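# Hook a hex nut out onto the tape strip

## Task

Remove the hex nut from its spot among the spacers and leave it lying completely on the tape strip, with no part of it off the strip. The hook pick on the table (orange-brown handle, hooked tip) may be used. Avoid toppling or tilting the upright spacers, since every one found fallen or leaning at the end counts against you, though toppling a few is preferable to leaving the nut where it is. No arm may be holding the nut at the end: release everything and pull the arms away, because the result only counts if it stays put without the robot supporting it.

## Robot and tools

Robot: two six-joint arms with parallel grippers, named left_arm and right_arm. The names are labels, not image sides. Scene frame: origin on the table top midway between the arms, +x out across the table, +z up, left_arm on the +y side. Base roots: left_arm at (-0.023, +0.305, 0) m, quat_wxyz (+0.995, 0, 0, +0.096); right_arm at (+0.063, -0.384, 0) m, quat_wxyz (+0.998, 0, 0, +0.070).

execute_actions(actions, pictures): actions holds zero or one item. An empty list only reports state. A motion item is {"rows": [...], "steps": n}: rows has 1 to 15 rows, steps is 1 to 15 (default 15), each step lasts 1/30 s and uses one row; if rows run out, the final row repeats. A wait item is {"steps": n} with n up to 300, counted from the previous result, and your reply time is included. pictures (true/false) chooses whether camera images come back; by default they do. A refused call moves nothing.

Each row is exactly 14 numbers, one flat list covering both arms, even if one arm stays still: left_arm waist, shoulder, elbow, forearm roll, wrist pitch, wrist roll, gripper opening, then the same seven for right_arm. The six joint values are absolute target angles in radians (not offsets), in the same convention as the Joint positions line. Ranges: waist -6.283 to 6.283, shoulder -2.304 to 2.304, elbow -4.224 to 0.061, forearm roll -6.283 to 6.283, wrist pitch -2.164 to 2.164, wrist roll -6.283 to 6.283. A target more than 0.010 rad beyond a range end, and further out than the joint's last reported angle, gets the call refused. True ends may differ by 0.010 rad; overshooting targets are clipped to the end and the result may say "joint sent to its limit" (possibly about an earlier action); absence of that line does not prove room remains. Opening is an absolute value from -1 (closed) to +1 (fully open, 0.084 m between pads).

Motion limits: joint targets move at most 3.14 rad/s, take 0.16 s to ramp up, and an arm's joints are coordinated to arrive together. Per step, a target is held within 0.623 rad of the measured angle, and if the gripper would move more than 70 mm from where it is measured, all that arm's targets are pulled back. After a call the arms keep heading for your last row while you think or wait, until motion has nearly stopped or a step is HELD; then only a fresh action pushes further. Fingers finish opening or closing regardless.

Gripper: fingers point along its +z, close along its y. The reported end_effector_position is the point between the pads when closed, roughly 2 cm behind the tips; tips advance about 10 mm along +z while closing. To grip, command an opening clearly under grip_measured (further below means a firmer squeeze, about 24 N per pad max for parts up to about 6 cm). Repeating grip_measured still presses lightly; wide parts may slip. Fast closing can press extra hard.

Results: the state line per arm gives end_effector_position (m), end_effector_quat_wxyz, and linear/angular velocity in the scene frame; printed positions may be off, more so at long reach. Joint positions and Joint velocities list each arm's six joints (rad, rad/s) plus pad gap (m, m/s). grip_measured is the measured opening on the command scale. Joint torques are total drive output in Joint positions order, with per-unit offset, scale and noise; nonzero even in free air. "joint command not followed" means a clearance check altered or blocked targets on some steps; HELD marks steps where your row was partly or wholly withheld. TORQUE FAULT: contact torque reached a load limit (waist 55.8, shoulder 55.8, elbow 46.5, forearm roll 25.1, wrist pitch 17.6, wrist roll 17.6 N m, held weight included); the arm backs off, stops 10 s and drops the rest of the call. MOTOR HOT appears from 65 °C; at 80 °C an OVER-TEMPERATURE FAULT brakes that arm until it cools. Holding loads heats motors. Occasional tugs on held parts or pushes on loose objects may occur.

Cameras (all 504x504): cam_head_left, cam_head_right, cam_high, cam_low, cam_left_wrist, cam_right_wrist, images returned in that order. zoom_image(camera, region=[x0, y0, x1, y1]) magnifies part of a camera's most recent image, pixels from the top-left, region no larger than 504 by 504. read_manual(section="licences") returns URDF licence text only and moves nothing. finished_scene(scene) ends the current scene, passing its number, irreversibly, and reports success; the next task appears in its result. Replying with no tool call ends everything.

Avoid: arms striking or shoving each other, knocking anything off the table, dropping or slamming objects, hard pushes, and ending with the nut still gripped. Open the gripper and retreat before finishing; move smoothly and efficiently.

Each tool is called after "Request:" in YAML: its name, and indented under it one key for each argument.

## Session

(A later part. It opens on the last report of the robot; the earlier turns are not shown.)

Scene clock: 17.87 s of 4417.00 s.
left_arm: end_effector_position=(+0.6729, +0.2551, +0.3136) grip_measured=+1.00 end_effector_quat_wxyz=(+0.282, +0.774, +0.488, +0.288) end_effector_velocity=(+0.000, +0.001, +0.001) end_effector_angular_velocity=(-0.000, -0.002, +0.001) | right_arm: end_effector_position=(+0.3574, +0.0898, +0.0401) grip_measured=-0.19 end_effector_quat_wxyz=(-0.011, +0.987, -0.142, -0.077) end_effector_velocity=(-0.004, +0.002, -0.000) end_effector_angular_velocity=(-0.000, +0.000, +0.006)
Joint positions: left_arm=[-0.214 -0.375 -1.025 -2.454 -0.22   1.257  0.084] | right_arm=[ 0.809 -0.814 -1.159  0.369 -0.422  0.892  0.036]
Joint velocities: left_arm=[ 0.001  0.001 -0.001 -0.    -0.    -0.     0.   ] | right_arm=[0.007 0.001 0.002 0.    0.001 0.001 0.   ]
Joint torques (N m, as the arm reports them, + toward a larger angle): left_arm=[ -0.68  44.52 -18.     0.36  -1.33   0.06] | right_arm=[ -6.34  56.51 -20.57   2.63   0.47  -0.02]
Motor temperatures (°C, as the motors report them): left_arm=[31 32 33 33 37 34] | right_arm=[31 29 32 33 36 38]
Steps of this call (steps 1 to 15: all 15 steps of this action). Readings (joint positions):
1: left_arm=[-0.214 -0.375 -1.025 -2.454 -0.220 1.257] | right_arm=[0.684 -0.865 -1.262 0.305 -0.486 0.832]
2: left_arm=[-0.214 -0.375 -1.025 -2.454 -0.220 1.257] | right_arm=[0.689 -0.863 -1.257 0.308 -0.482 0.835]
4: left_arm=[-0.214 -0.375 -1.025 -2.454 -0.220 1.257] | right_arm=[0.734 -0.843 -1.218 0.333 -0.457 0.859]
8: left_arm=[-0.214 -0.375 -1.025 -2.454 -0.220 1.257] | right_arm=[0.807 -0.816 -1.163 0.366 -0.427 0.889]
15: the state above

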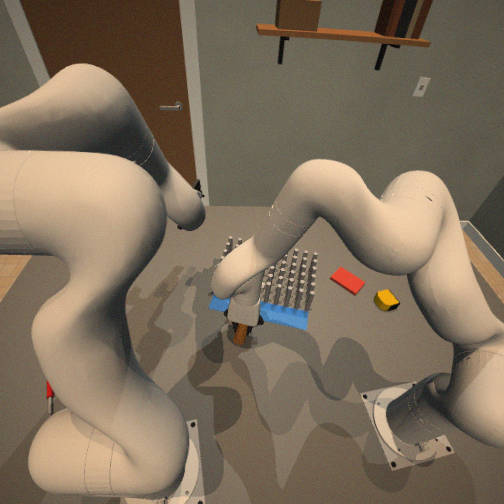

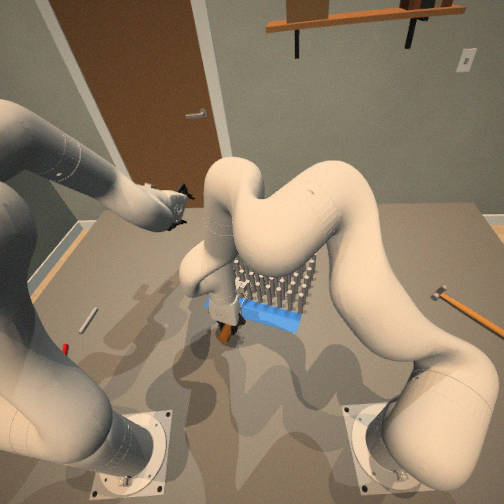

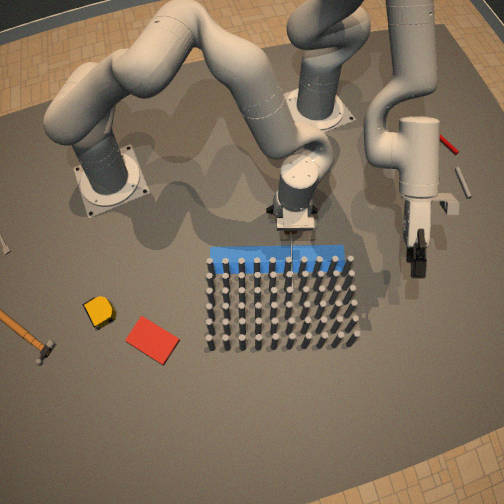

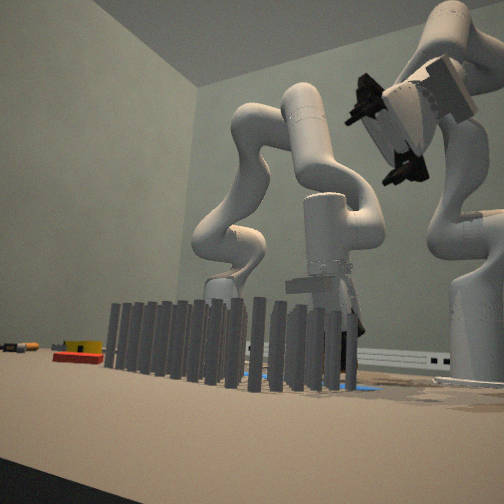

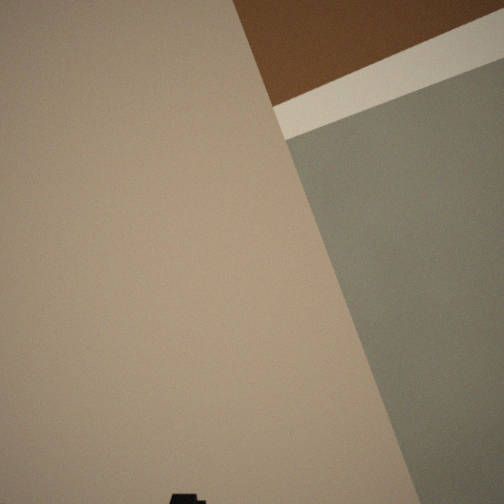

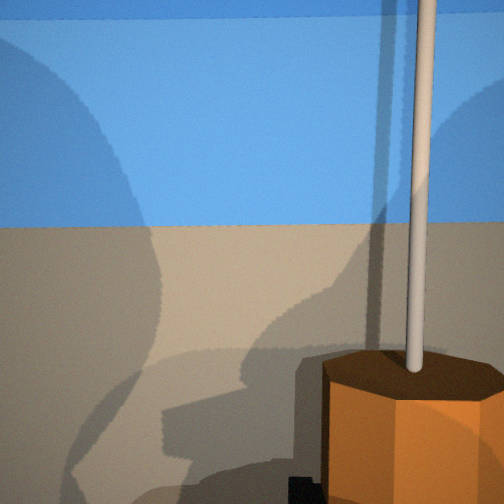

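Request:
execute_actions:
  actions:
    - {"rows": [[-0.214, -0.375, -1.025, -2.454, -0.22, 1.257, 1, 0.815, -0.761, -1.173, 0.322, -0.486, 0.949, -1]], "steps": 12}
  pictures: false

Request:
execute_actions:
  actions:
    - {"rows": [[-0.214, -0.375, -1.025, -2.454, -0.22, 1.257, 1, 0.690, -0.816, -1.277, 0.273, -0.547, 0.875, -1]], "steps": 15}
  pictures: false

Request:
execute_actions:
  actions:
    - {"rows": [[-0.214, -0.375, -1.025, -2.454, -0.22, 1.257, 1, 0.690, -0.880, -1.290, 0.300, -0.498, 0.845, -1]], "steps": 12}
  pictures: false

Request:
execute_actions:
  actions:
    - {"rows": [[-0.214, -0.375, -1.025, -2.454, -0.22, 1.257, 1, 0.815, -0.828, -1.186, 0.365, -0.433, 0.900, -1]], "steps": 15}

Request:
zoom_image:
  camera: "cam_high"
  region: [230, 220, 360, 340]

Scene clock: 19.93 s of 4417.00 s.
left_arm: end_effector_position=(+0.6729, +0.2551, +0.3136) grip_measured=+1.00 end_effector_quat_wxyz=(+0.282, +0.774, +0.488, +0.288) end_effector_velocity=(-0.000, +0.000, -0.000) end_effector_angular_velocity=(+0.001, +0.000, -0.001) | right_arm: end_effector_position=(+0.3586, +0.0977, +0.0741) grip_measured=-0.19 end_effector_quat_wxyz=(-0.010, +0.987, -0.141, -0.078) end_effector_velocity=(+0.000, +0.000, +0.001) end_effector_angular_velocity=(-0.000, -0.000, -0.000)
Joint positions: left_arm=[-0.214 -0.375 -1.025 -2.454 -0.22   1.257  0.084] | right_arm=[ 0.815 -0.762 -1.173  0.322 -0.486  0.949  0.036]
Joint velocities: left_arm=[ 0.     0.     0.     0.002  0.    -0.001  0.   ] | right_arm=[ 0.     0.001 -0.001 -0.002 -0.002  0.003 -0.   ]
Joint torques (N m, as the arm reports them, + toward a larger angle): left_arm=[ -0.77  44.58 -18.06   0.25  -1.55  -0.03] | right_arm=[ -6.27  55.58 -20.48   2.56   0.57  -0.07]
Motor temperatures (°C, as the motors report them): left_arm=[31 32 33 33 37 34] | right_arm=[31 29 32 33 36 38]
Steps of this call (steps 1 to 15: the robot went on to your last target; steps 16 to 50: nothing new was sent; steps 51 to 62: all 12 steps of this action). Readings (joint positions):
51: left_arm=[-0.214 -0.375 -1.025 -2.454 -0.220 1.257] | right_arm=[0.810 -0.814 -1.159 0.369 -0.422 0.892]
52: left_arm=[-0.214 -0.375 -1.025 -2.454 -0.220 1.257] | right_arm=[0.810 -0.810 -1.160 0.364 -0.429 0.898]
54: left_arm=[-0.214 -0.375 -1.025 -2.454 -0.220 1.257] | right_arm=[0.813 -0.782 -1.166 0.339 -0.463 0.928]
58: left_arm=[-0.214 -0.375 -1.025 -2.454 -0.220 1.257] | right_arm=[0.815 -0.760 -1.174 0.323 -0.484 0.947]
62: the state above

Scene clock: 20.43 s of 4417.00 s.
left_arm: end_effector_position=(+0.6729, +0.2551, +0.3136) grip_measured=+1.00 end_effector_quat_wxyz=(+0.282, +0.774, +0.488, +0.288) end_effector_velocity=(-0.000, -0.000, +0.001) end_effector_angular_velocity=(-0.000, -0.001, -0.000) | right_arm: end_effector_position=(+0.4353, +0.0763, +0.0749) grip_measured=-0.19 end_effector_quat_wxyz=(-0.011, +0.987, -0.141, -0.078) end_effector_velocity=(+0.004, -0.002, +0.000) end_effector_angular_velocity=(+0.001, -0.001, -0.005)
Joint positions: left_arm=[-0.214 -0.375 -1.025 -2.454 -0.22   1.257  0.084] | right_arm=[ 0.691 -0.816 -1.277  0.273 -0.547  0.875  0.036]
Joint velocities: left_arm=[-0.001  0.002  0.    -0.001  0.     0.     0.   ] | right_arm=[-0.007 -0.001 -0.003 -0.001 -0.    -0.001 -0.   ]
Joint torques (N m, as the arm reports them, + toward a larger angle): left_arm=[ -2.59  43.17 -18.81   0.18  -1.74   0.06] | right_arm=[ -6.47  57.96 -22.     2.62   0.62  -0.05]
Motor temperatures (°C, as the motors report them): left_arm=[31 32 33 33 37 34] | right_arm=[31 29 32 33 36 38]
Steps of this call (steps 1 to 15: all 15 steps of this action). Readings (joint positions):
1: left_arm=[-0.214 -0.375 -1.025 -2.454 -0.220 1.257] | right_arm=[0.815 -0.762 -1.173 0.322 -0.486 0.949]
2: left_arm=[-0.214 -0.375 -1.025 -2.454 -0.220 1.257] | right_arm=[0.810 -0.764 -1.178 0.320 -0.490 0.945]
4: left_arm=[-0.214 -0.375 -1.025 -2.454 -0.220 1.257] | right_arm=[0.765 -0.785 -1.218 0.301 -0.514 0.916]
8: left_arm=[-0.214 -0.375 -1.025 -2.454 -0.220 1.257] | right_arm=[0.693 -0.814 -1.273 0.275 -0.543 0.879]
15: the state above

Scene clock: 20.83 s of 4417.00 s.
left_arm: end_effector_position=(+0.6729, +0.2551, +0.3136) grip_measured=+1.00 end_effector_quat_wxyz=(+0.282, +0.774, +0.488, +0.288) end_effector_velocity=(+0.000, +0.000, +0.000) end_effector_angular_velocity=(-0.001, -0.000, +0.002) | right_arm: end_effector_position=(+0.4362, +0.0765, +0.0407) grip_measured=-0.19 end_effector_quat_wxyz=(-0.012, +0.987, -0.141, -0.078) end_effector_velocity=(-0.000, -0.001, -0.001) end_effector_angular_velocity=(-0.001, +0.000, +0.000)
Joint positions: left_arm=[-0.214 -0.375 -1.025 -2.454 -0.22   1.257  0.084] | right_arm=[ 0.69  -0.879 -1.29   0.3   -0.498  0.845  0.036]
Joint velocities: left_arm=[ 0.001  0.001 -0.    -0.    -0.    -0.002  0.   ] | right_arm=[-0.    -0.002  0.001  0.     0.002 -0.001  0.   ]
Joint torques (N m, as the arm reports them, + toward a larger angle): left_arm=[ -0.81  46.56 -18.24   0.08  -1.44   0.06] | right_arm=[ -6.74  59.05 -21.07   2.62   0.49  -0.03]
Motor temperatures (°C, as the motors report them): left_arm=[31 32 33 33 37 34] | right_arm=[31 29 32 33 36 38]
Steps of this call (steps 1 to 12: all 12 steps of this action). Readings (joint positions):
1: left_arm=[-0.214 -0.375 -1.025 -2.454 -0.220 1.257] | right_arm=[0.691 -0.816 -1.277 0.273 -0.547 0.875]
2: left_arm=[-0.214 -0.375 -1.025 -2.454 -0.220 1.257] | right_arm=[0.691 -0.820 -1.279 0.276 -0.542 0.872]
4: left_arm=[-0.214 -0.375 -1.025 -2.454 -0.220 1.257] | right_arm=[0.691 -0.854 -1.287 0.290 -0.516 0.856]
8: left_arm=[-0.214 -0.375 -1.025 -2.454 -0.220 1.257] | right_arm=[0.690 -0.880 -1.288 0.299 -0.500 0.846]
12: the state above

Scene clock: 21.33 s of 4417.00 s.
left_arm: end_effector_position=(+0.6729, +0.2551, +0.3136) grip_measured=+1.00 end_effector_quat_wxyz=(+0.282, +0.774, +0.488, +0.288) end_effector_velocity=(-0.000, +0.001, -0.000) end_effector_angular_velocity=(+0.000, +0.001, +0.001) | right_arm: end_effector_position=(+0.3596, +0.0987, +0.0399) grip_measured=-0.19 end_effector_quat_wxyz=(-0.013, +0.987, -0.141, -0.078) end_effector_velocity=(-0.004, +0.002, +0.000) end_effector_angular_velocity=(-0.000, +0.000, +0.005)
Joint positions: left_arm=[-0.214 -0.375 -1.025 -2.454 -0.22   1.257  0.084] | right_arm=[ 0.814 -0.828 -1.186  0.365 -0.433  0.9    0.036]
Joint velocities: left_arm=[ 0.001 -0.     0.     0.001  0.    -0.001 -0.   ] | right_arm=[0.007 0.001 0.001 0.001 0.001 0.001 0.   ]
Joint torques (N m, as the arm reports them, + toward a larger angle): left_arm=[ -1.93  46.36 -18.99   0.7   -1.45  -0.11] | right_arm=[ -7.84  56.33 -19.51   2.87   0.58  -0.12]
Motor temperatures (°C, as the motors report them): left_arm=[31 32 33 33 37 34] | right_arm=[31 29 32 33 36 38]
Steps of this call (steps 1 to 15: all 15 steps of this action). Readings (joint positions):
1: left_arm=[-0.214 -0.375 -1.025 -2.454 -0.220 1.257] | right_arm=[0.690 -0.879 -1.290 0.300 -0.498 0.845]
2: left_arm=[-0.214 -0.375 -1.025 -2.454 -0.220 1.257] | right_arm=[0.695 -0.877 -1.285 0.303 -0.494 0.848]
4: left_arm=[-0.214 -0.375 -1.025 -2.454 -0.220 1.257] | right_arm=[0.740 -0.857 -1.245 0.328 -0.468 0.870]
8: left_arm=[-0.214 -0.375 -1.025 -2.454 -0.220 1.257] | right_arm=[0.812 -0.830 -1.190 0.362 -0.438 0.897]
15: the state above

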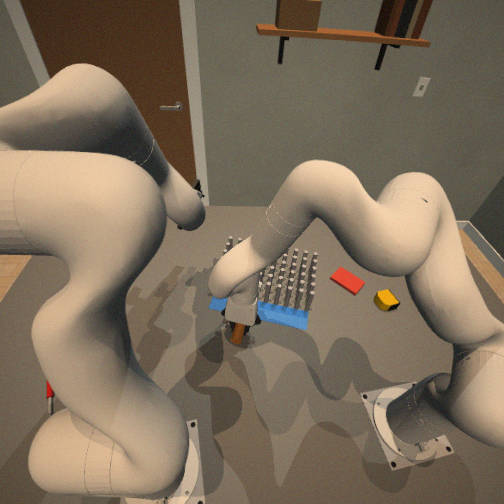

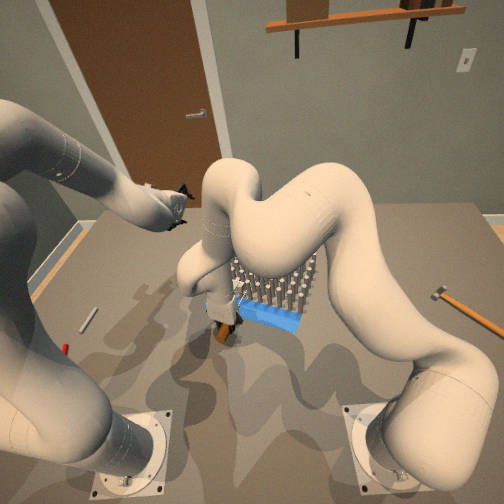

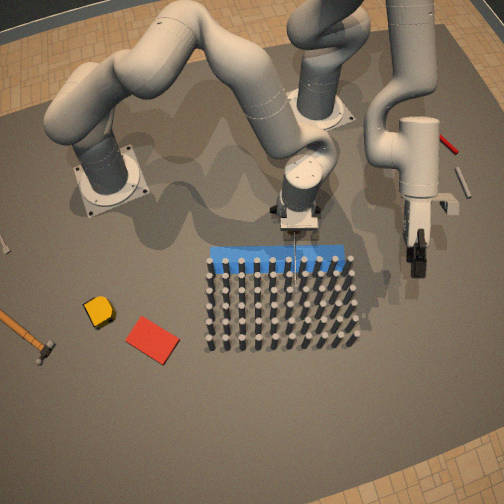

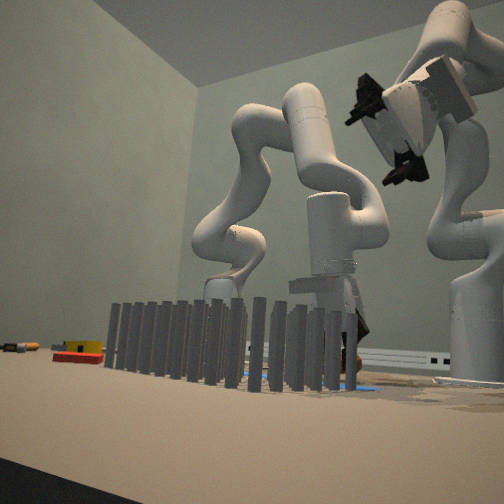

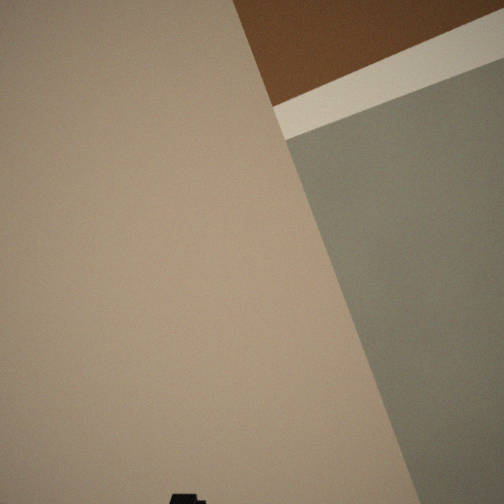

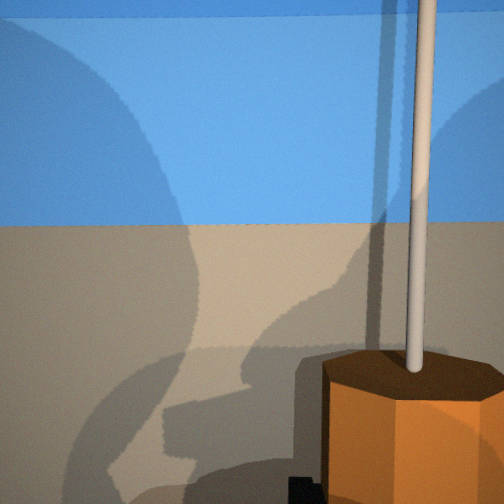

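Region (230, 220, 360, 340) of cam_high's 504x504 image, scaled by 3.877, with more detail than that image has; it fills the top 465 rows of this view, and the rest is white.

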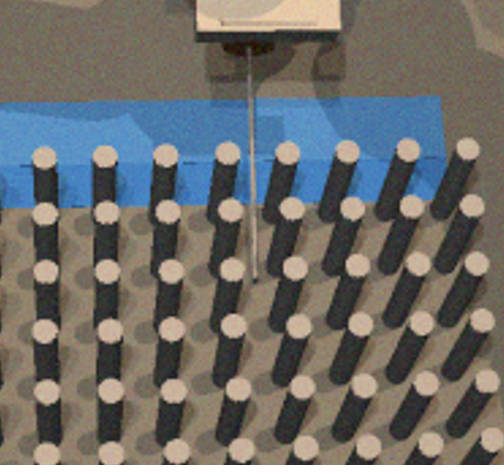

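Request:
execute_actions:
  actions: []

Scene clock: 22.77 s of 4417.00 s.
left_arm: end_effector_position=(+0.6729, +0.2551, +0.3136) grip_measured=+1.00 end_effector_quat_wxyz=(+0.282, +0.774, +0.488, +0.288) end_effector_velocity=(-0.000, -0.001, -0.000) end_effector_angular_velocity=(+0.001, +0.000, -0.002) | right_arm: end_effector_position=(+0.3589, +0.0990, +0.0399) grip_measured=-0.19 end_effector_quat_wxyz=(-0.012, +0.987, -0.140, -0.078) end_effector_velocity=(+0.000, +0.000, +0.000) end_effector_angular_velocity=(+0.000, +0.000, -0.001)
Joint positions: left_arm=[-0.214 -0.375 -1.025 -2.454 -0.22   1.257  0.084] | right_arm=[ 0.815 -0.828 -1.186  0.365 -0.433  0.9    0.036]
Joint velocities: left_arm=[-0.001 -0.     0.     0.    -0.     0.002  0.   ] | right_arm=[-0.     0.    -0.     0.001 -0.     0.001  0.   ]
Joint torques (N m, as the arm reports them, + toward a larger angle): left_arm=[  0.75  40.87 -17.69   0.54  -1.53   0.01] | right_arm=[ -5.52  56.12 -20.47   2.88   0.52  -0.02]
Motor temperatures (°C, as the motors report them): left_arm=[31 32 33 33 37 34] | right_arm=[31 30 32 33 36 38]
Steps of this call (steps 1 to 15: the robot went on to your last target; steps 16 to 43: nothing new was sent). Readings (joint positions):
1: left_arm=[-0.214 -0.375 -1.025 -2.454 -0.220 1.257] | right_arm=[0.814 -0.828 -1.186 0.365 -0.433 0.900]
2: left_arm=[-0.214 -0.375 -1.025 -2.454 -0.220 1.257] | right_arm=[0.814 -0.828 -1.186 0.365 -0.433 0.900]
4: left_arm=[-0.214 -0.375 -1.025 -2.454 -0.220 1.257] | right_arm=[0.814 -0.828 -1.186 0.365 -0.433 0.900]
8: left_arm=[-0.214 -0.375 -1.025 -2.454 -0.220 1.257] | right_arm=[0.815 -0.828 -1.186 0.365 -0.433 0.900]
43: the state above
All arms were judged still, so your last target was given up. Only a new action makes them travel on or press farther. Fingers that are still opening or closing keep moving.

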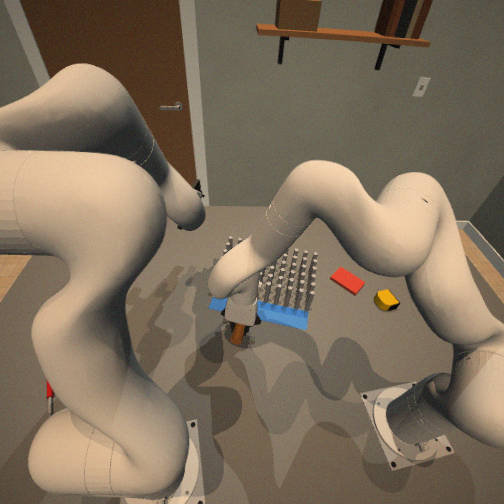

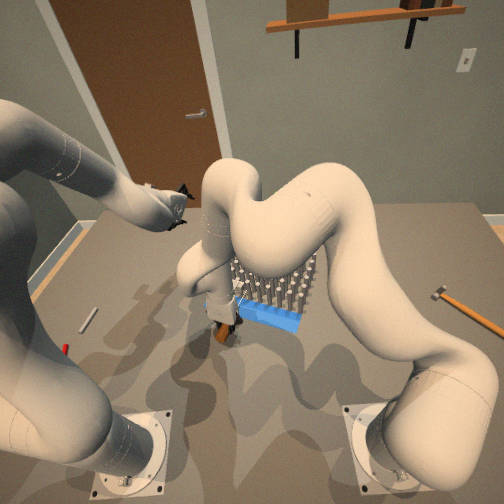

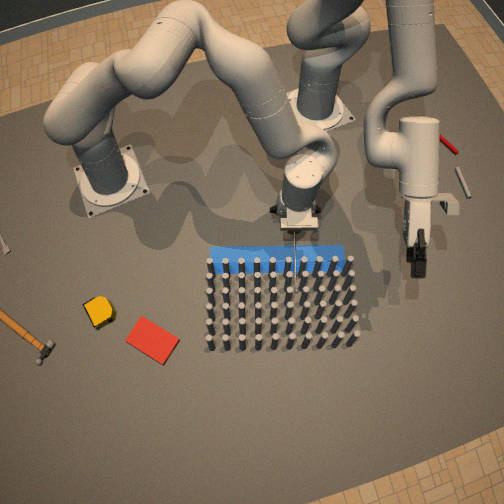

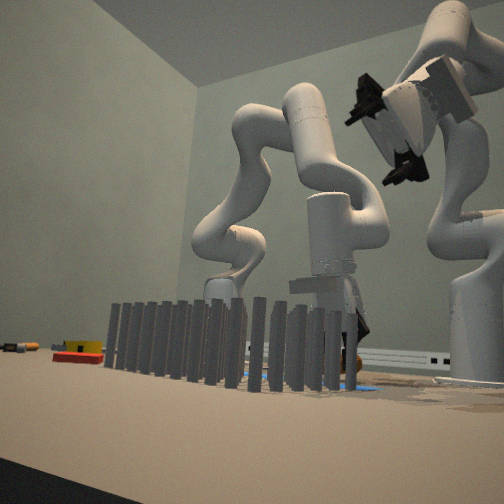

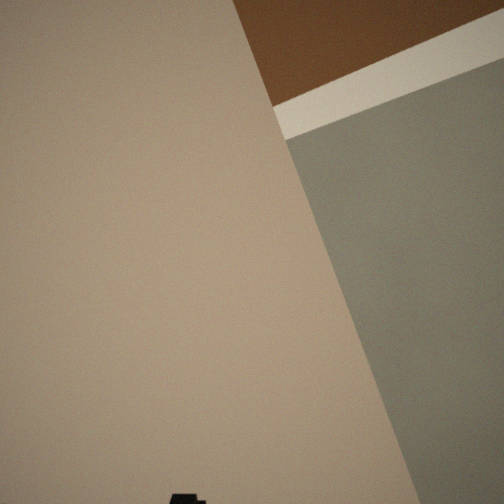

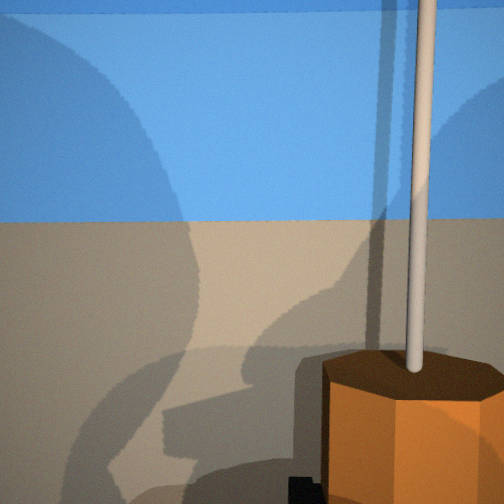

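Request:
execute_actions:
  actions:
    - {"rows": [[-0.214,-0.375,-1.025,-2.454,-0.22,1.257,1,0.825,-0.826,-1.181,0.370,-0.429,0.905,-1],[-0.214,-0.375,-1.025,-2.454,-0.22,1.257,1,0.835,-0.823,-1.177,0.374,-0.426,0.910,-1],[-0.214,-0.375,-1.025,-2.454,-0.22,1.257,1,0.844,-0.821,-1.172,0.379,-0.422,0.915,-1],[-0.214,-0.375,-1.025,-2.454,-0.22,1.257,1,0.854,-0.819,-1.167,0.384,-0.418,0.920,-1],[-0.214,-0.375,-1.025,-2.454,-0.22,1.257,1,0.864,-0.816,-1.163,0.388,-0.415,0.925,-1],[-0.214,-0.375,-1.025,-2.454,-0.22,1.257,1,0.874,-0.814,-1.158,0.393,-0.411,0.930,-1],[-0.214,-0.375,-1.025,-2.454,-0.22,1.257,1,0.884,-0.812,-1.153,0.398,-0.407,0.935,-1],[-0.214,-0.375,-1.025,-2.454,-0.22,1.257,1,0.893,-0.809,-1.149,0.402,-0.404,0.940,-1],[-0.214,-0.375,-1.025,-2.454,-0.22,1.257,1,0.903,-0.807,-1.144,0.407,-0.400,0.945,-1],[-0.214,-0.375,-1.025,-2.454,-0.22,1.257,1,0.913,-0.805,-1.139,0.412,-0.396,0.950,-1],[-0.214,-0.375,-1.025,-2.454,-0.22,1.257,1,0.923,-0.802,-1.135,0.416,-0.393,0.955,-1],[-0.214,-0.375,-1.025,-2.454,-0.22,1.257,1,0.933,-0.800,-1.130,0.421,-0.389,0.960,-1],[-0.214,-0.375,-1.025,-2.454,-0.22,1.257,1,0.942,-0.798,-1.125,0.426,-0.385,0.965,-1],[-0.214,-0.375,-1.025,-2.454,-0.22,1.257,1,0.952,-0.795,-1.121,0.430,-0.382,0.970,-1],[-0.214,-0.375,-1.025,-2.454,-0.22,1.257,1,0.962,-0.793,-1.116,0.435,-0.378,0.975,-1]], "steps": 15}
  pictures: false

Request:
execute_actions:
  actions:
    - {"steps": 10}

Scene clock: 24.70 s of 4417.00 s.
left_arm: end_effector_position=(+0.6729, +0.2551, +0.3136) grip_measured=+1.00 end_effector_quat_wxyz=(+0.282, +0.774, +0.488, +0.288) end_effector_velocity=(-0.000, -0.000, -0.001) end_effector_angular_velocity=(+0.001, +0.001, -0.001) | right_arm: end_effector_position=(+0.2921, +0.1207, +0.0399) grip_measured=-0.19 end_effector_quat_wxyz=(-0.014, +0.987, -0.140, -0.078) end_effector_velocity=(-0.162, +0.039, +0.000) end_effector_angular_velocity=(+0.004, -0.004, -0.003)
Joint positions: left_arm=[-0.214 -0.375 -1.025 -2.454 -0.22   1.257  0.084] | right_arm=[ 0.935 -0.8   -1.129  0.422 -0.388  0.961  0.036]
Joint velocities: left_arm=[-0.    -0.001  0.001  0.001 -0.     0.001 -0.   ] | right_arm=[0.288 0.07  0.14  0.137 0.107 0.15  0.   ]
Joint torques (N m, as the arm reports them, + toward a larger angle): left_arm=[  0.52  44.25 -18.95   0.39  -1.42  -0.12] | right_arm=[ -8.83  56.67 -19.06   3.09   0.63   0.15]
Motor temperatures (°C, as the motors report them): left_arm=[31 32 33 33 37 34] | right_arm=[31 30 32 33 36 38]
Steps of this call (steps 1 to 43: nothing new was sent; steps 44 to 58: all 15 steps of this action). Readings (joint positions):
44: left_arm=[-0.214 -0.375 -1.025 -2.454 -0.220 1.257] | right_arm=[0.815 -0.828 -1.186 0.365 -0.433 0.900]
45: left_arm=[-0.214 -0.375 -1.025 -2.454 -0.220 1.257] | right_arm=[0.817 -0.827 -1.185 0.366 -0.432 0.902]
47: left_arm=[-0.214 -0.375 -1.025 -2.454 -0.220 1.257] | right_arm=[0.829 -0.824 -1.179 0.372 -0.427 0.908]
51: left_arm=[-0.214 -0.375 -1.025 -2.454 -0.220 1.257] | right_arm=[0.867 -0.816 -1.162 0.390 -0.414 0.926]
58: the state above

Scene clock: 25.03 s of 4417.00 s.
left_arm: end_effector_position=(+0.6729, +0.2551, +0.3136) grip_measured=+1.00 end_effector_quat_wxyz=(+0.282, +0.774, +0.488, +0.288) end_effector_velocity=(-0.000, -0.000, -0.001) end_effector_angular_velocity=(-0.001, +0.002, +0.001) | right_arm: end_effector_position=(+0.2773, +0.1241, +0.0398) grip_measured=-0.19 end_effector_quat_wxyz=(-0.014, +0.987, -0.140, -0.077) end_effector_velocity=(-0.002, -0.000, -0.000) end_effector_angular_velocity=(-0.001, +0.001, -0.000)
Joint positions: left_arm=[-0.214 -0.375 -1.025 -2.454 -0.22   1.257  0.084] | right_arm=[ 0.961 -0.793 -1.116  0.435 -0.378  0.975  0.036]
Joint velocities: left_arm=[-0.    -0.001  0.001 -0.     0.    -0.002  0.   ] | right_arm=[0.003 0.    0.002 0.002 0.001 0.001 0.   ]
Joint torques (N m, as the arm reports them, + toward a larger angle): left_arm=[  0.28  43.7  -19.05   0.    -1.78   0.14] | right_arm=[ -6.41  54.82 -19.63   2.91   0.56  -0.03]
Motor temperatures (°C, as the motors report them): left_arm=[31 32 33 33 37 34] | right_arm=[31 30 32 33 36 38]
Steps of this call (steps 1 to 10: the robot went on to your last target). Readings (joint positions):
1: left_arm=[-0.214 -0.375 -1.025 -2.454 -0.220 1.257] | right_arm=[0.944 -0.797 -1.124 0.427 -0.385 0.966]
2: left_arm=[-0.214 -0.375 -1.025 -2.454 -0.220 1.257] | right_arm=[0.953 -0.795 -1.121 0.430 -0.382 0.970]
4: left_arm=[-0.214 -0.375 -1.025 -2.454 -0.220 1.257] | right_arm=[0.960 -0.794 -1.117 0.434 -0.379 0.973]
8: left_arm=[-0.214 -0.375 -1.025 -2.454 -0.220 1.257] | right_arm=[0.961 -0.793 -1.116 0.435 -0.378 0.975]
10: the state above

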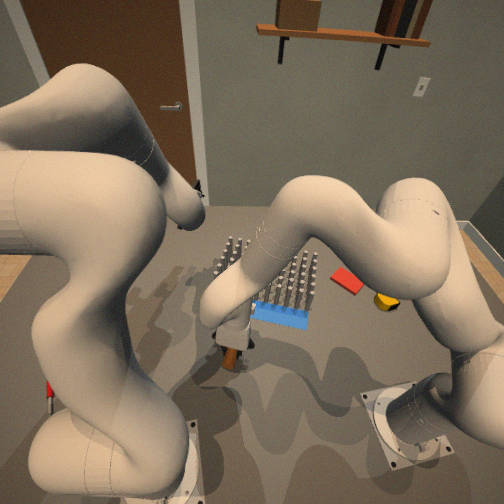

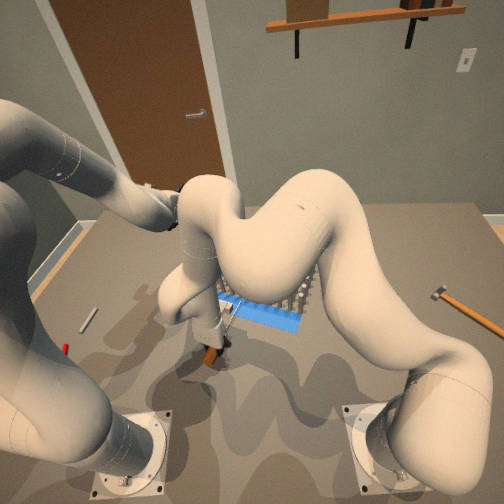

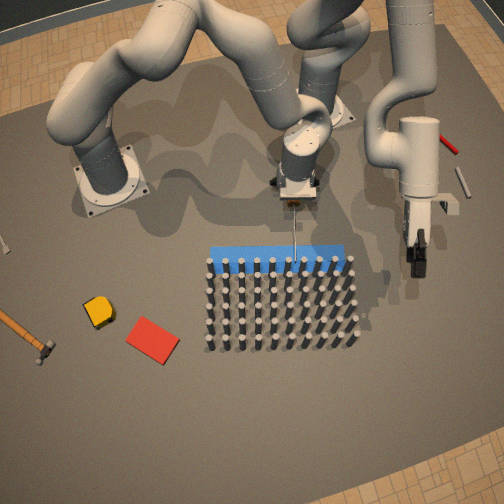

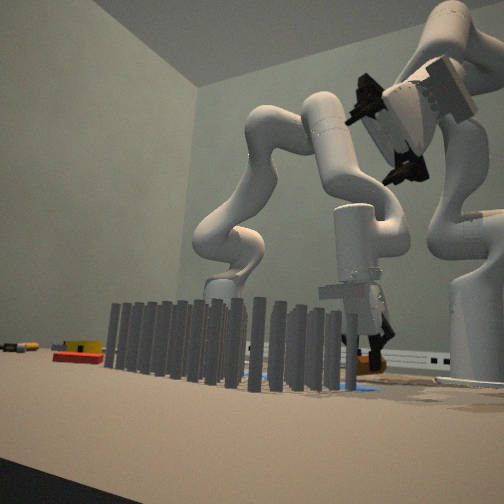

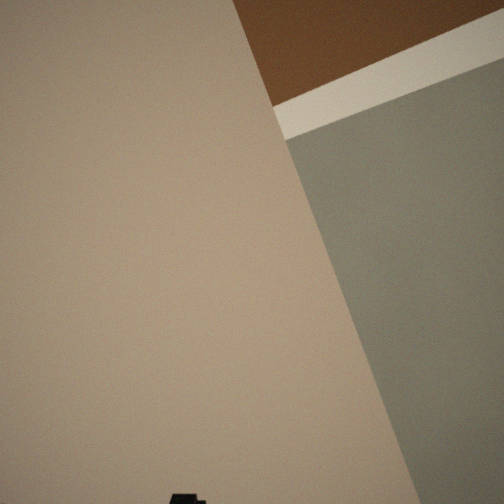

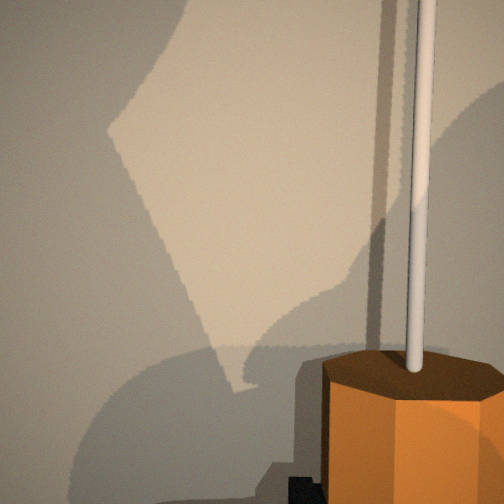

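Request:
zoom_image:
  camera: "cam_high"
  region: [200, 220, 360, 360]

Region (200, 220, 360, 360) of cam_high's 504x504 image, scaled by 3.150, with more detail than that image has; it fills the top 441 rows of this view, and the rest is white.

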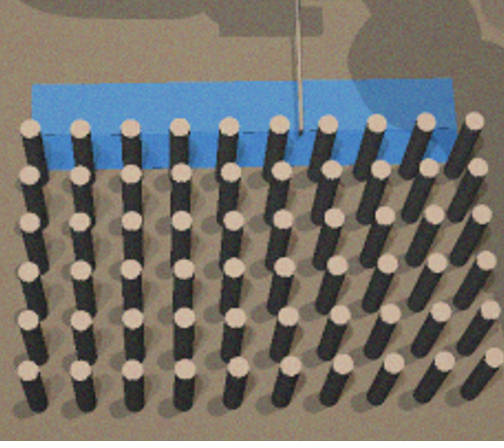

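Request:
zoom_image:
  camera: "cam_high"
  region: [270, 240, 330, 350]

Region (270, 240, 330, 350) of cam_high's 504x504 image, scaled by 4.582, with more detail than that image has; it fills the left 275 columns of this view, and the rest is white.

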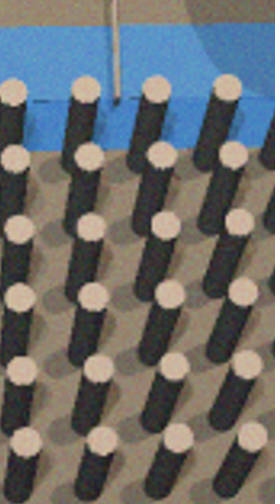

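Request:
zoom_image:
  camera: "cam_head_left"
  region: [200, 230, 330, 340]

Region (200, 230, 330, 340) of cam_head_left's 504x504 image, scaled by 3.877, with more detail than that image has; it fills the top 426 rows of this view, and the rest is white.

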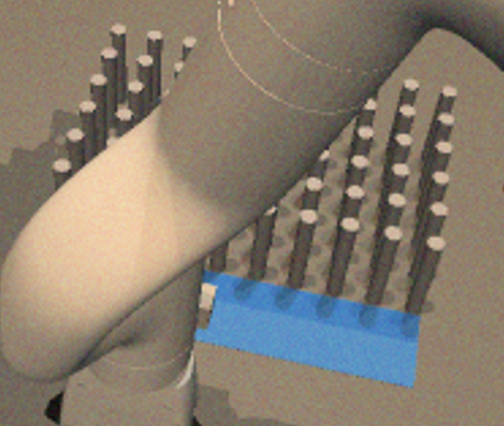

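Request:
zoom_image:
  camera: "cam_low"
  region: [100, 290, 400, 400]

Region (100, 290, 400, 400) of cam_low's 504x504 image, scaled by 1.680, with more detail than that image has; it fills the top 185 rows of this view, and the rest is white.

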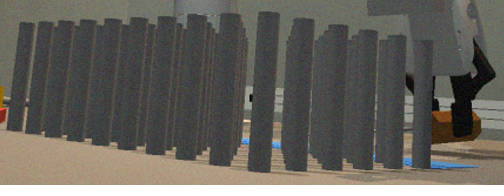

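Request:
execute_actions:
  actions:
    - {"rows": [[-0.214,-0.375,-1.025,-2.454,-0.22,1.257,1,0.969,-0.722,-1.100,0.375,-0.433,1.048,-1]], "steps": 12}

Scene clock: 27.37 s of 4417.00 s.
left_arm: end_effector_position=(+0.6729, +0.2551, +0.3136) grip_measured=+1.00 end_effector_quat_wxyz=(+0.282, +0.774, +0.488, +0.288) end_effector_velocity=(+0.000, +0.000, +0.001) end_effector_angular_velocity=(-0.000, -0.001, +0.001) | right_arm: end_effector_position=(+0.2726, +0.1231, +0.0741) grip_measured=-0.19 end_effector_quat_wxyz=(-0.010, +0.987, -0.141, -0.078) end_effector_velocity=(+0.000, -0.000, +0.000) end_effector_angular_velocity=(-0.001, -0.000, -0.001)
Joint positions: left_arm=[-0.214 -0.375 -1.025 -2.454 -0.22   1.257  0.084] | right_arm=[ 0.969 -0.723 -1.1    0.375 -0.433  1.048  0.036]
Joint velocities: left_arm=[ 0.001  0.    -0.    -0.001  0.     0.     0.   ] | right_arm=[ 0.     0.001  0.    -0.003 -0.001  0.004 -0.   ]
Joint torques (N m, as the arm reports them, + toward a larger angle): left_arm=[  1.21  41.98 -18.55   0.71  -1.57   0.23] | right_arm=[ -6.8   54.97 -20.7    2.82   0.52  -0.11]
Motor temperatures (°C, as the motors report them): left_arm=[31 32 33 33 37 34] | right_arm=[31 30 32 33 36 38]
Steps of this call (steps 1 to 30: the robot went on to your last target; steps 31 to 58: nothing new was sent; steps 59 to 70: all 12 steps of this action). Readings (joint positions):
59: left_arm=[-0.214 -0.375 -1.025 -2.454 -0.220 1.257] | right_arm=[0.962 -0.793 -1.116 0.435 -0.378 0.975]
60: left_arm=[-0.214 -0.375 -1.025 -2.454 -0.220 1.257] | right_arm=[0.962 -0.788 -1.114 0.430 -0.383 0.982]
62: left_arm=[-0.214 -0.375 -1.025 -2.454 -0.220 1.257] | right_arm=[0.966 -0.752 -1.105 0.399 -0.412 1.019]
66: left_arm=[-0.214 -0.375 -1.025 -2.454 -0.220 1.257] | right_arm=[0.969 -0.722 -1.102 0.377 -0.431 1.046]
70: the state above

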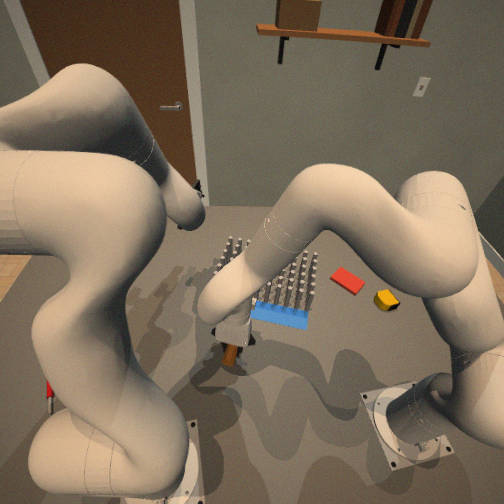

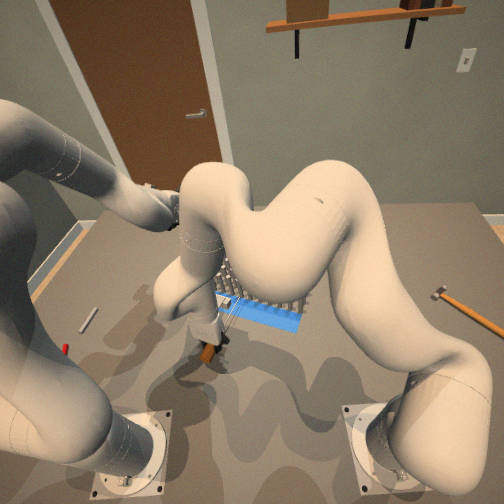

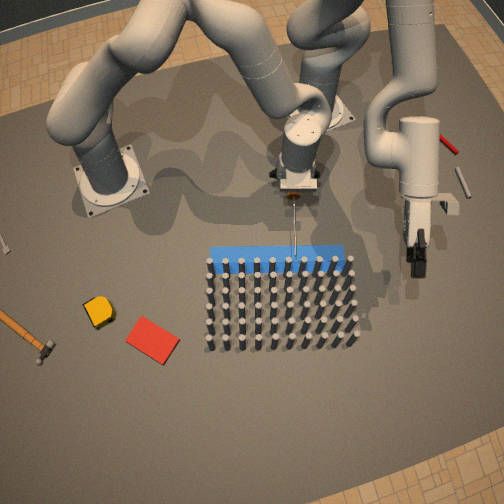

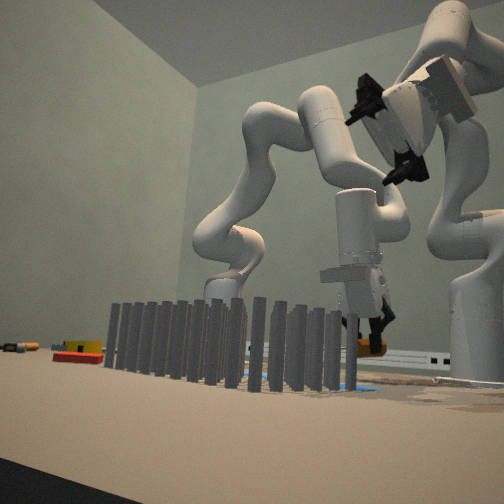

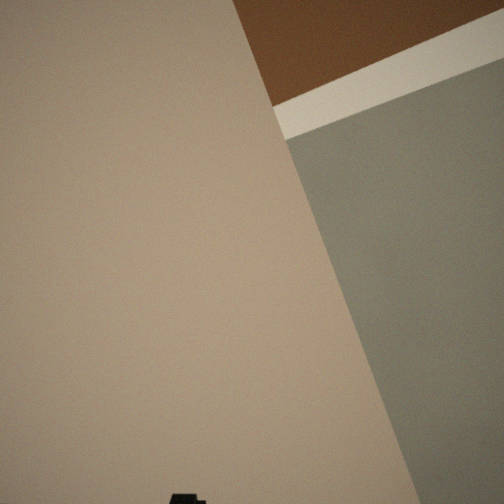

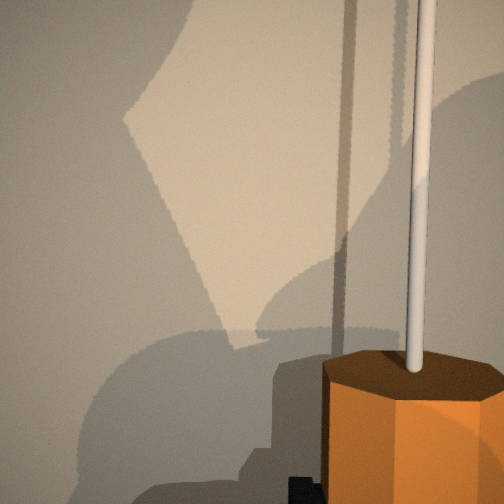

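Request:
zoom_image:
  camera: "cam_high"
  region: [260, 240, 340, 310]

Region (260, 240, 340, 310) of cam_high's 504x504 image, scaled by 6.300, with more detail than that image has; it fills the top 441 rows of this view, and the rest is white.

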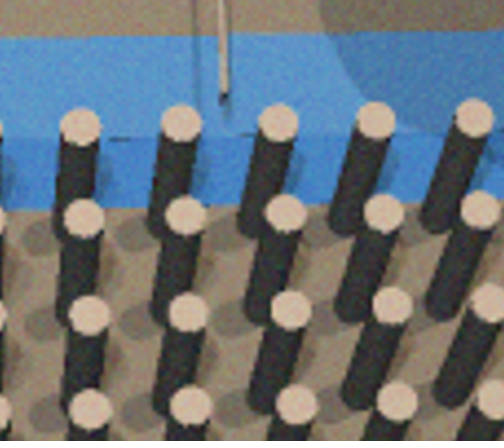

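Request:
zoom_image:
  camera: "cam_high"
  region: [260, 290, 340, 360]

Region (260, 290, 340, 360) of cam_high's 504x504 image, scaled by 6.300, with more detail than that image has; it fills the top 441 rows of this view, and the rest is white.

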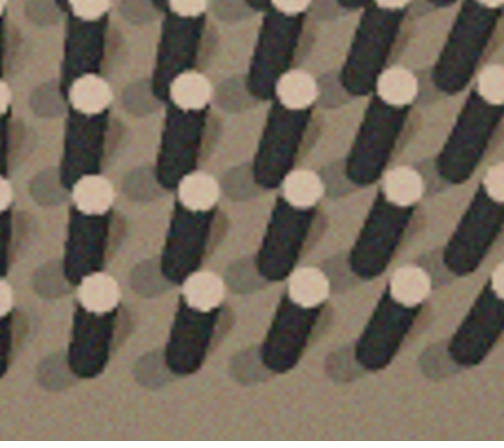

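Request:
zoom_image:
  camera: "cam_high"
  region: [200, 170, 360, 280]

Region (200, 170, 360, 280) of cam_high's 504x504 image, scaled by 3.150, with more detail than that image has; it fills the top 346 rows of this view, and the rest is white.

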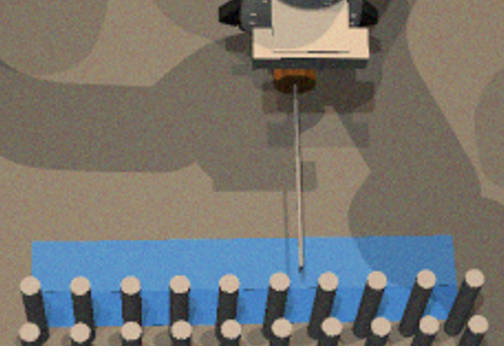

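Request:
execute_actions:
  actions:
    - {"rows": [[-0.214,-0.375,-1.025,-2.454,-0.22,1.257,1,1.312,-0.092,-0.41,0,-0.3175,0.099,-1]], "steps": 15}

Scene clock: 30.63 s of 4417.00 s.
left_arm: end_effector_position=(+0.6729, +0.2551, +0.3136) grip_measured=+1.00 end_effector_quat_wxyz=(+0.282, +0.774, +0.488, +0.288) end_effector_velocity=(+0.000, -0.000, +0.000) end_effector_angular_velocity=(-0.000, -0.001, -0.000) | right_arm: end_effector_position=(+0.1423, +0.0033, +0.1413) grip_measured=-0.19 end_effector_quat_wxyz=(-0.007, +0.928, +0.371, -0.021) end_effector_velocity=(-0.237, -0.345, +0.077) end_effector_angular_velocity=(+0.093, -0.216, +2.779)
Joint positions: left_arm=[-0.214 -0.375 -1.025 -2.454 -0.22   1.257  0.084] | right_arm=[ 1.201 -0.297 -0.637  0.121 -0.355  0.468  0.036]
Joint velocities: left_arm=[-0.    -0.    -0.001  0.    -0.    -0.001 -0.   ] | right_arm=[ 0.519  0.96   1.066 -0.569  0.174 -1.732  0.   ]
Joint torques (N m, as the arm reports them, + toward a larger angle): left_arm=[ -1.52  43.73 -17.66   0.23  -1.66   0.05] | right_arm=[ -9.07  33.16 -16.86   2.25   0.52  -0.03]
Motor temperatures (°C, as the motors report them): left_arm=[31 32 33 33 37 34] | right_arm=[31 30 32 33 36 38]
Steps of this call (steps 1 to 15: the robot went on to your last target; steps 16 to 83: nothing new was sent; steps 84 to 98: all 15 steps of this action). Readings (joint positions):
84: left_arm=[-0.214 -0.375 -1.025 -2.454 -0.220 1.257] | right_arm=[0.969 -0.722 -1.100 0.375 -0.433 1.048]
85: left_arm=[-0.214 -0.375 -1.025 -2.454 -0.220 1.257] | right_arm=[0.972 -0.717 -1.094 0.371 -0.431 1.041]
87: left_arm=[-0.214 -0.375 -1.025 -2.454 -0.220 1.257] | right_arm=[1.000 -0.665 -1.038 0.338 -0.420 0.985]
91: left_arm=[-0.214 -0.375 -1.025 -2.454 -0.220 1.257] | right_arm=[1.080 -0.520 -0.886 0.254 -0.395 0.828]
98: the state above

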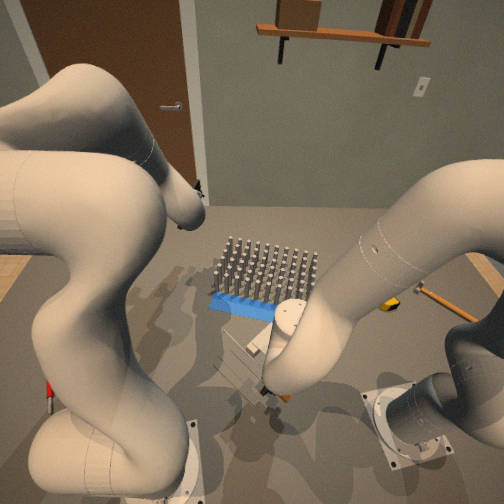

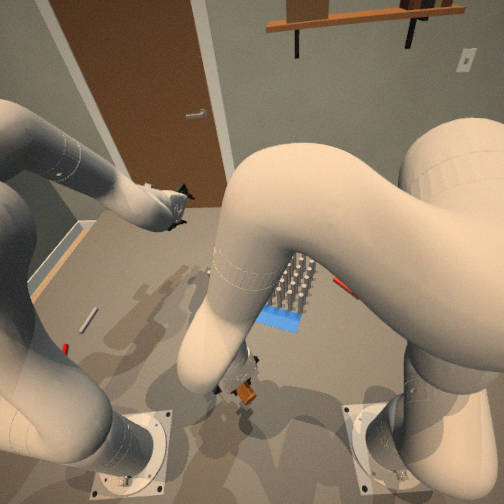

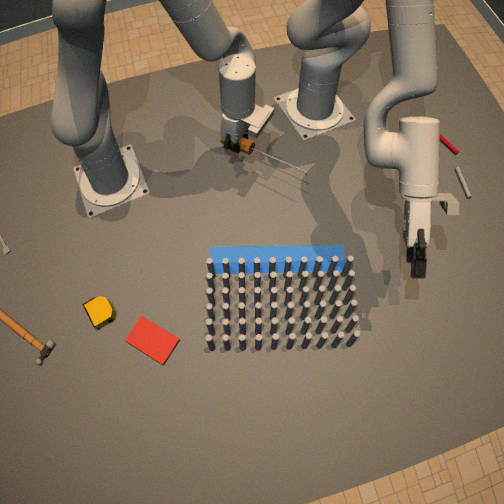

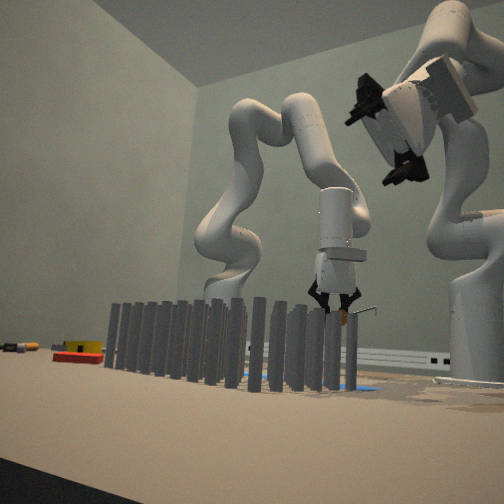

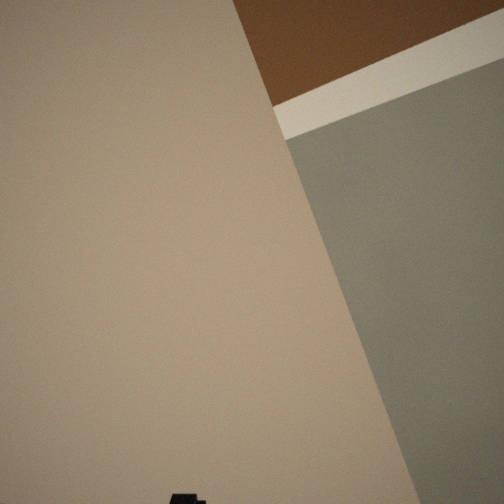

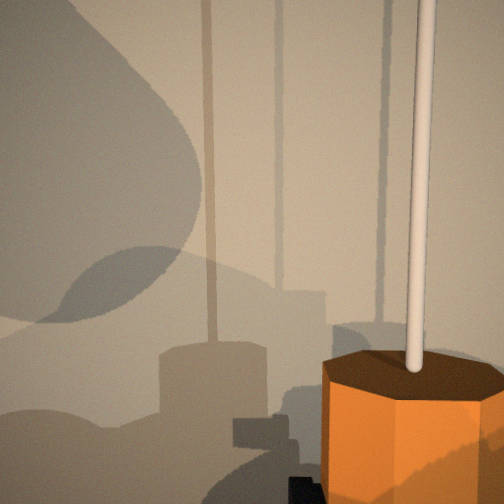

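Request:
zoom_image:
  camera: "cam_head_left"
  region: [200, 230, 325, 330]

Region (200, 230, 325, 330) of cam_head_left's 504x504 image, scaled by 4.032, with more detail than that image has; it fills the top 403 rows of this view, and the rest is white.

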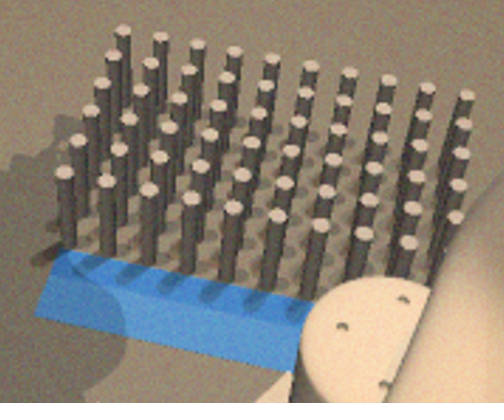

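Request:
zoom_image:
  camera: "cam_head_left"
  region: [230, 260, 280, 310]

Region (230, 260, 280, 310) of cam_head_left's 504x504 image, scaled by 10.080, with more detail than that image has.

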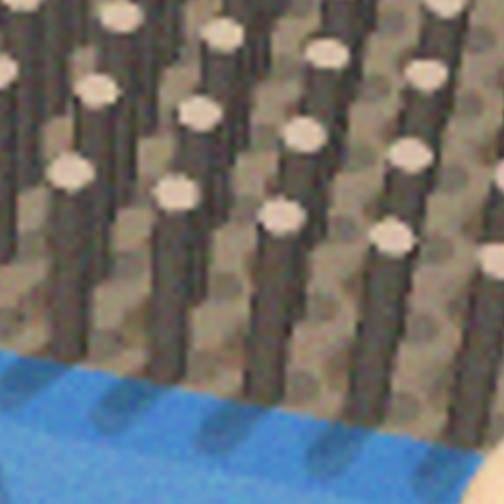

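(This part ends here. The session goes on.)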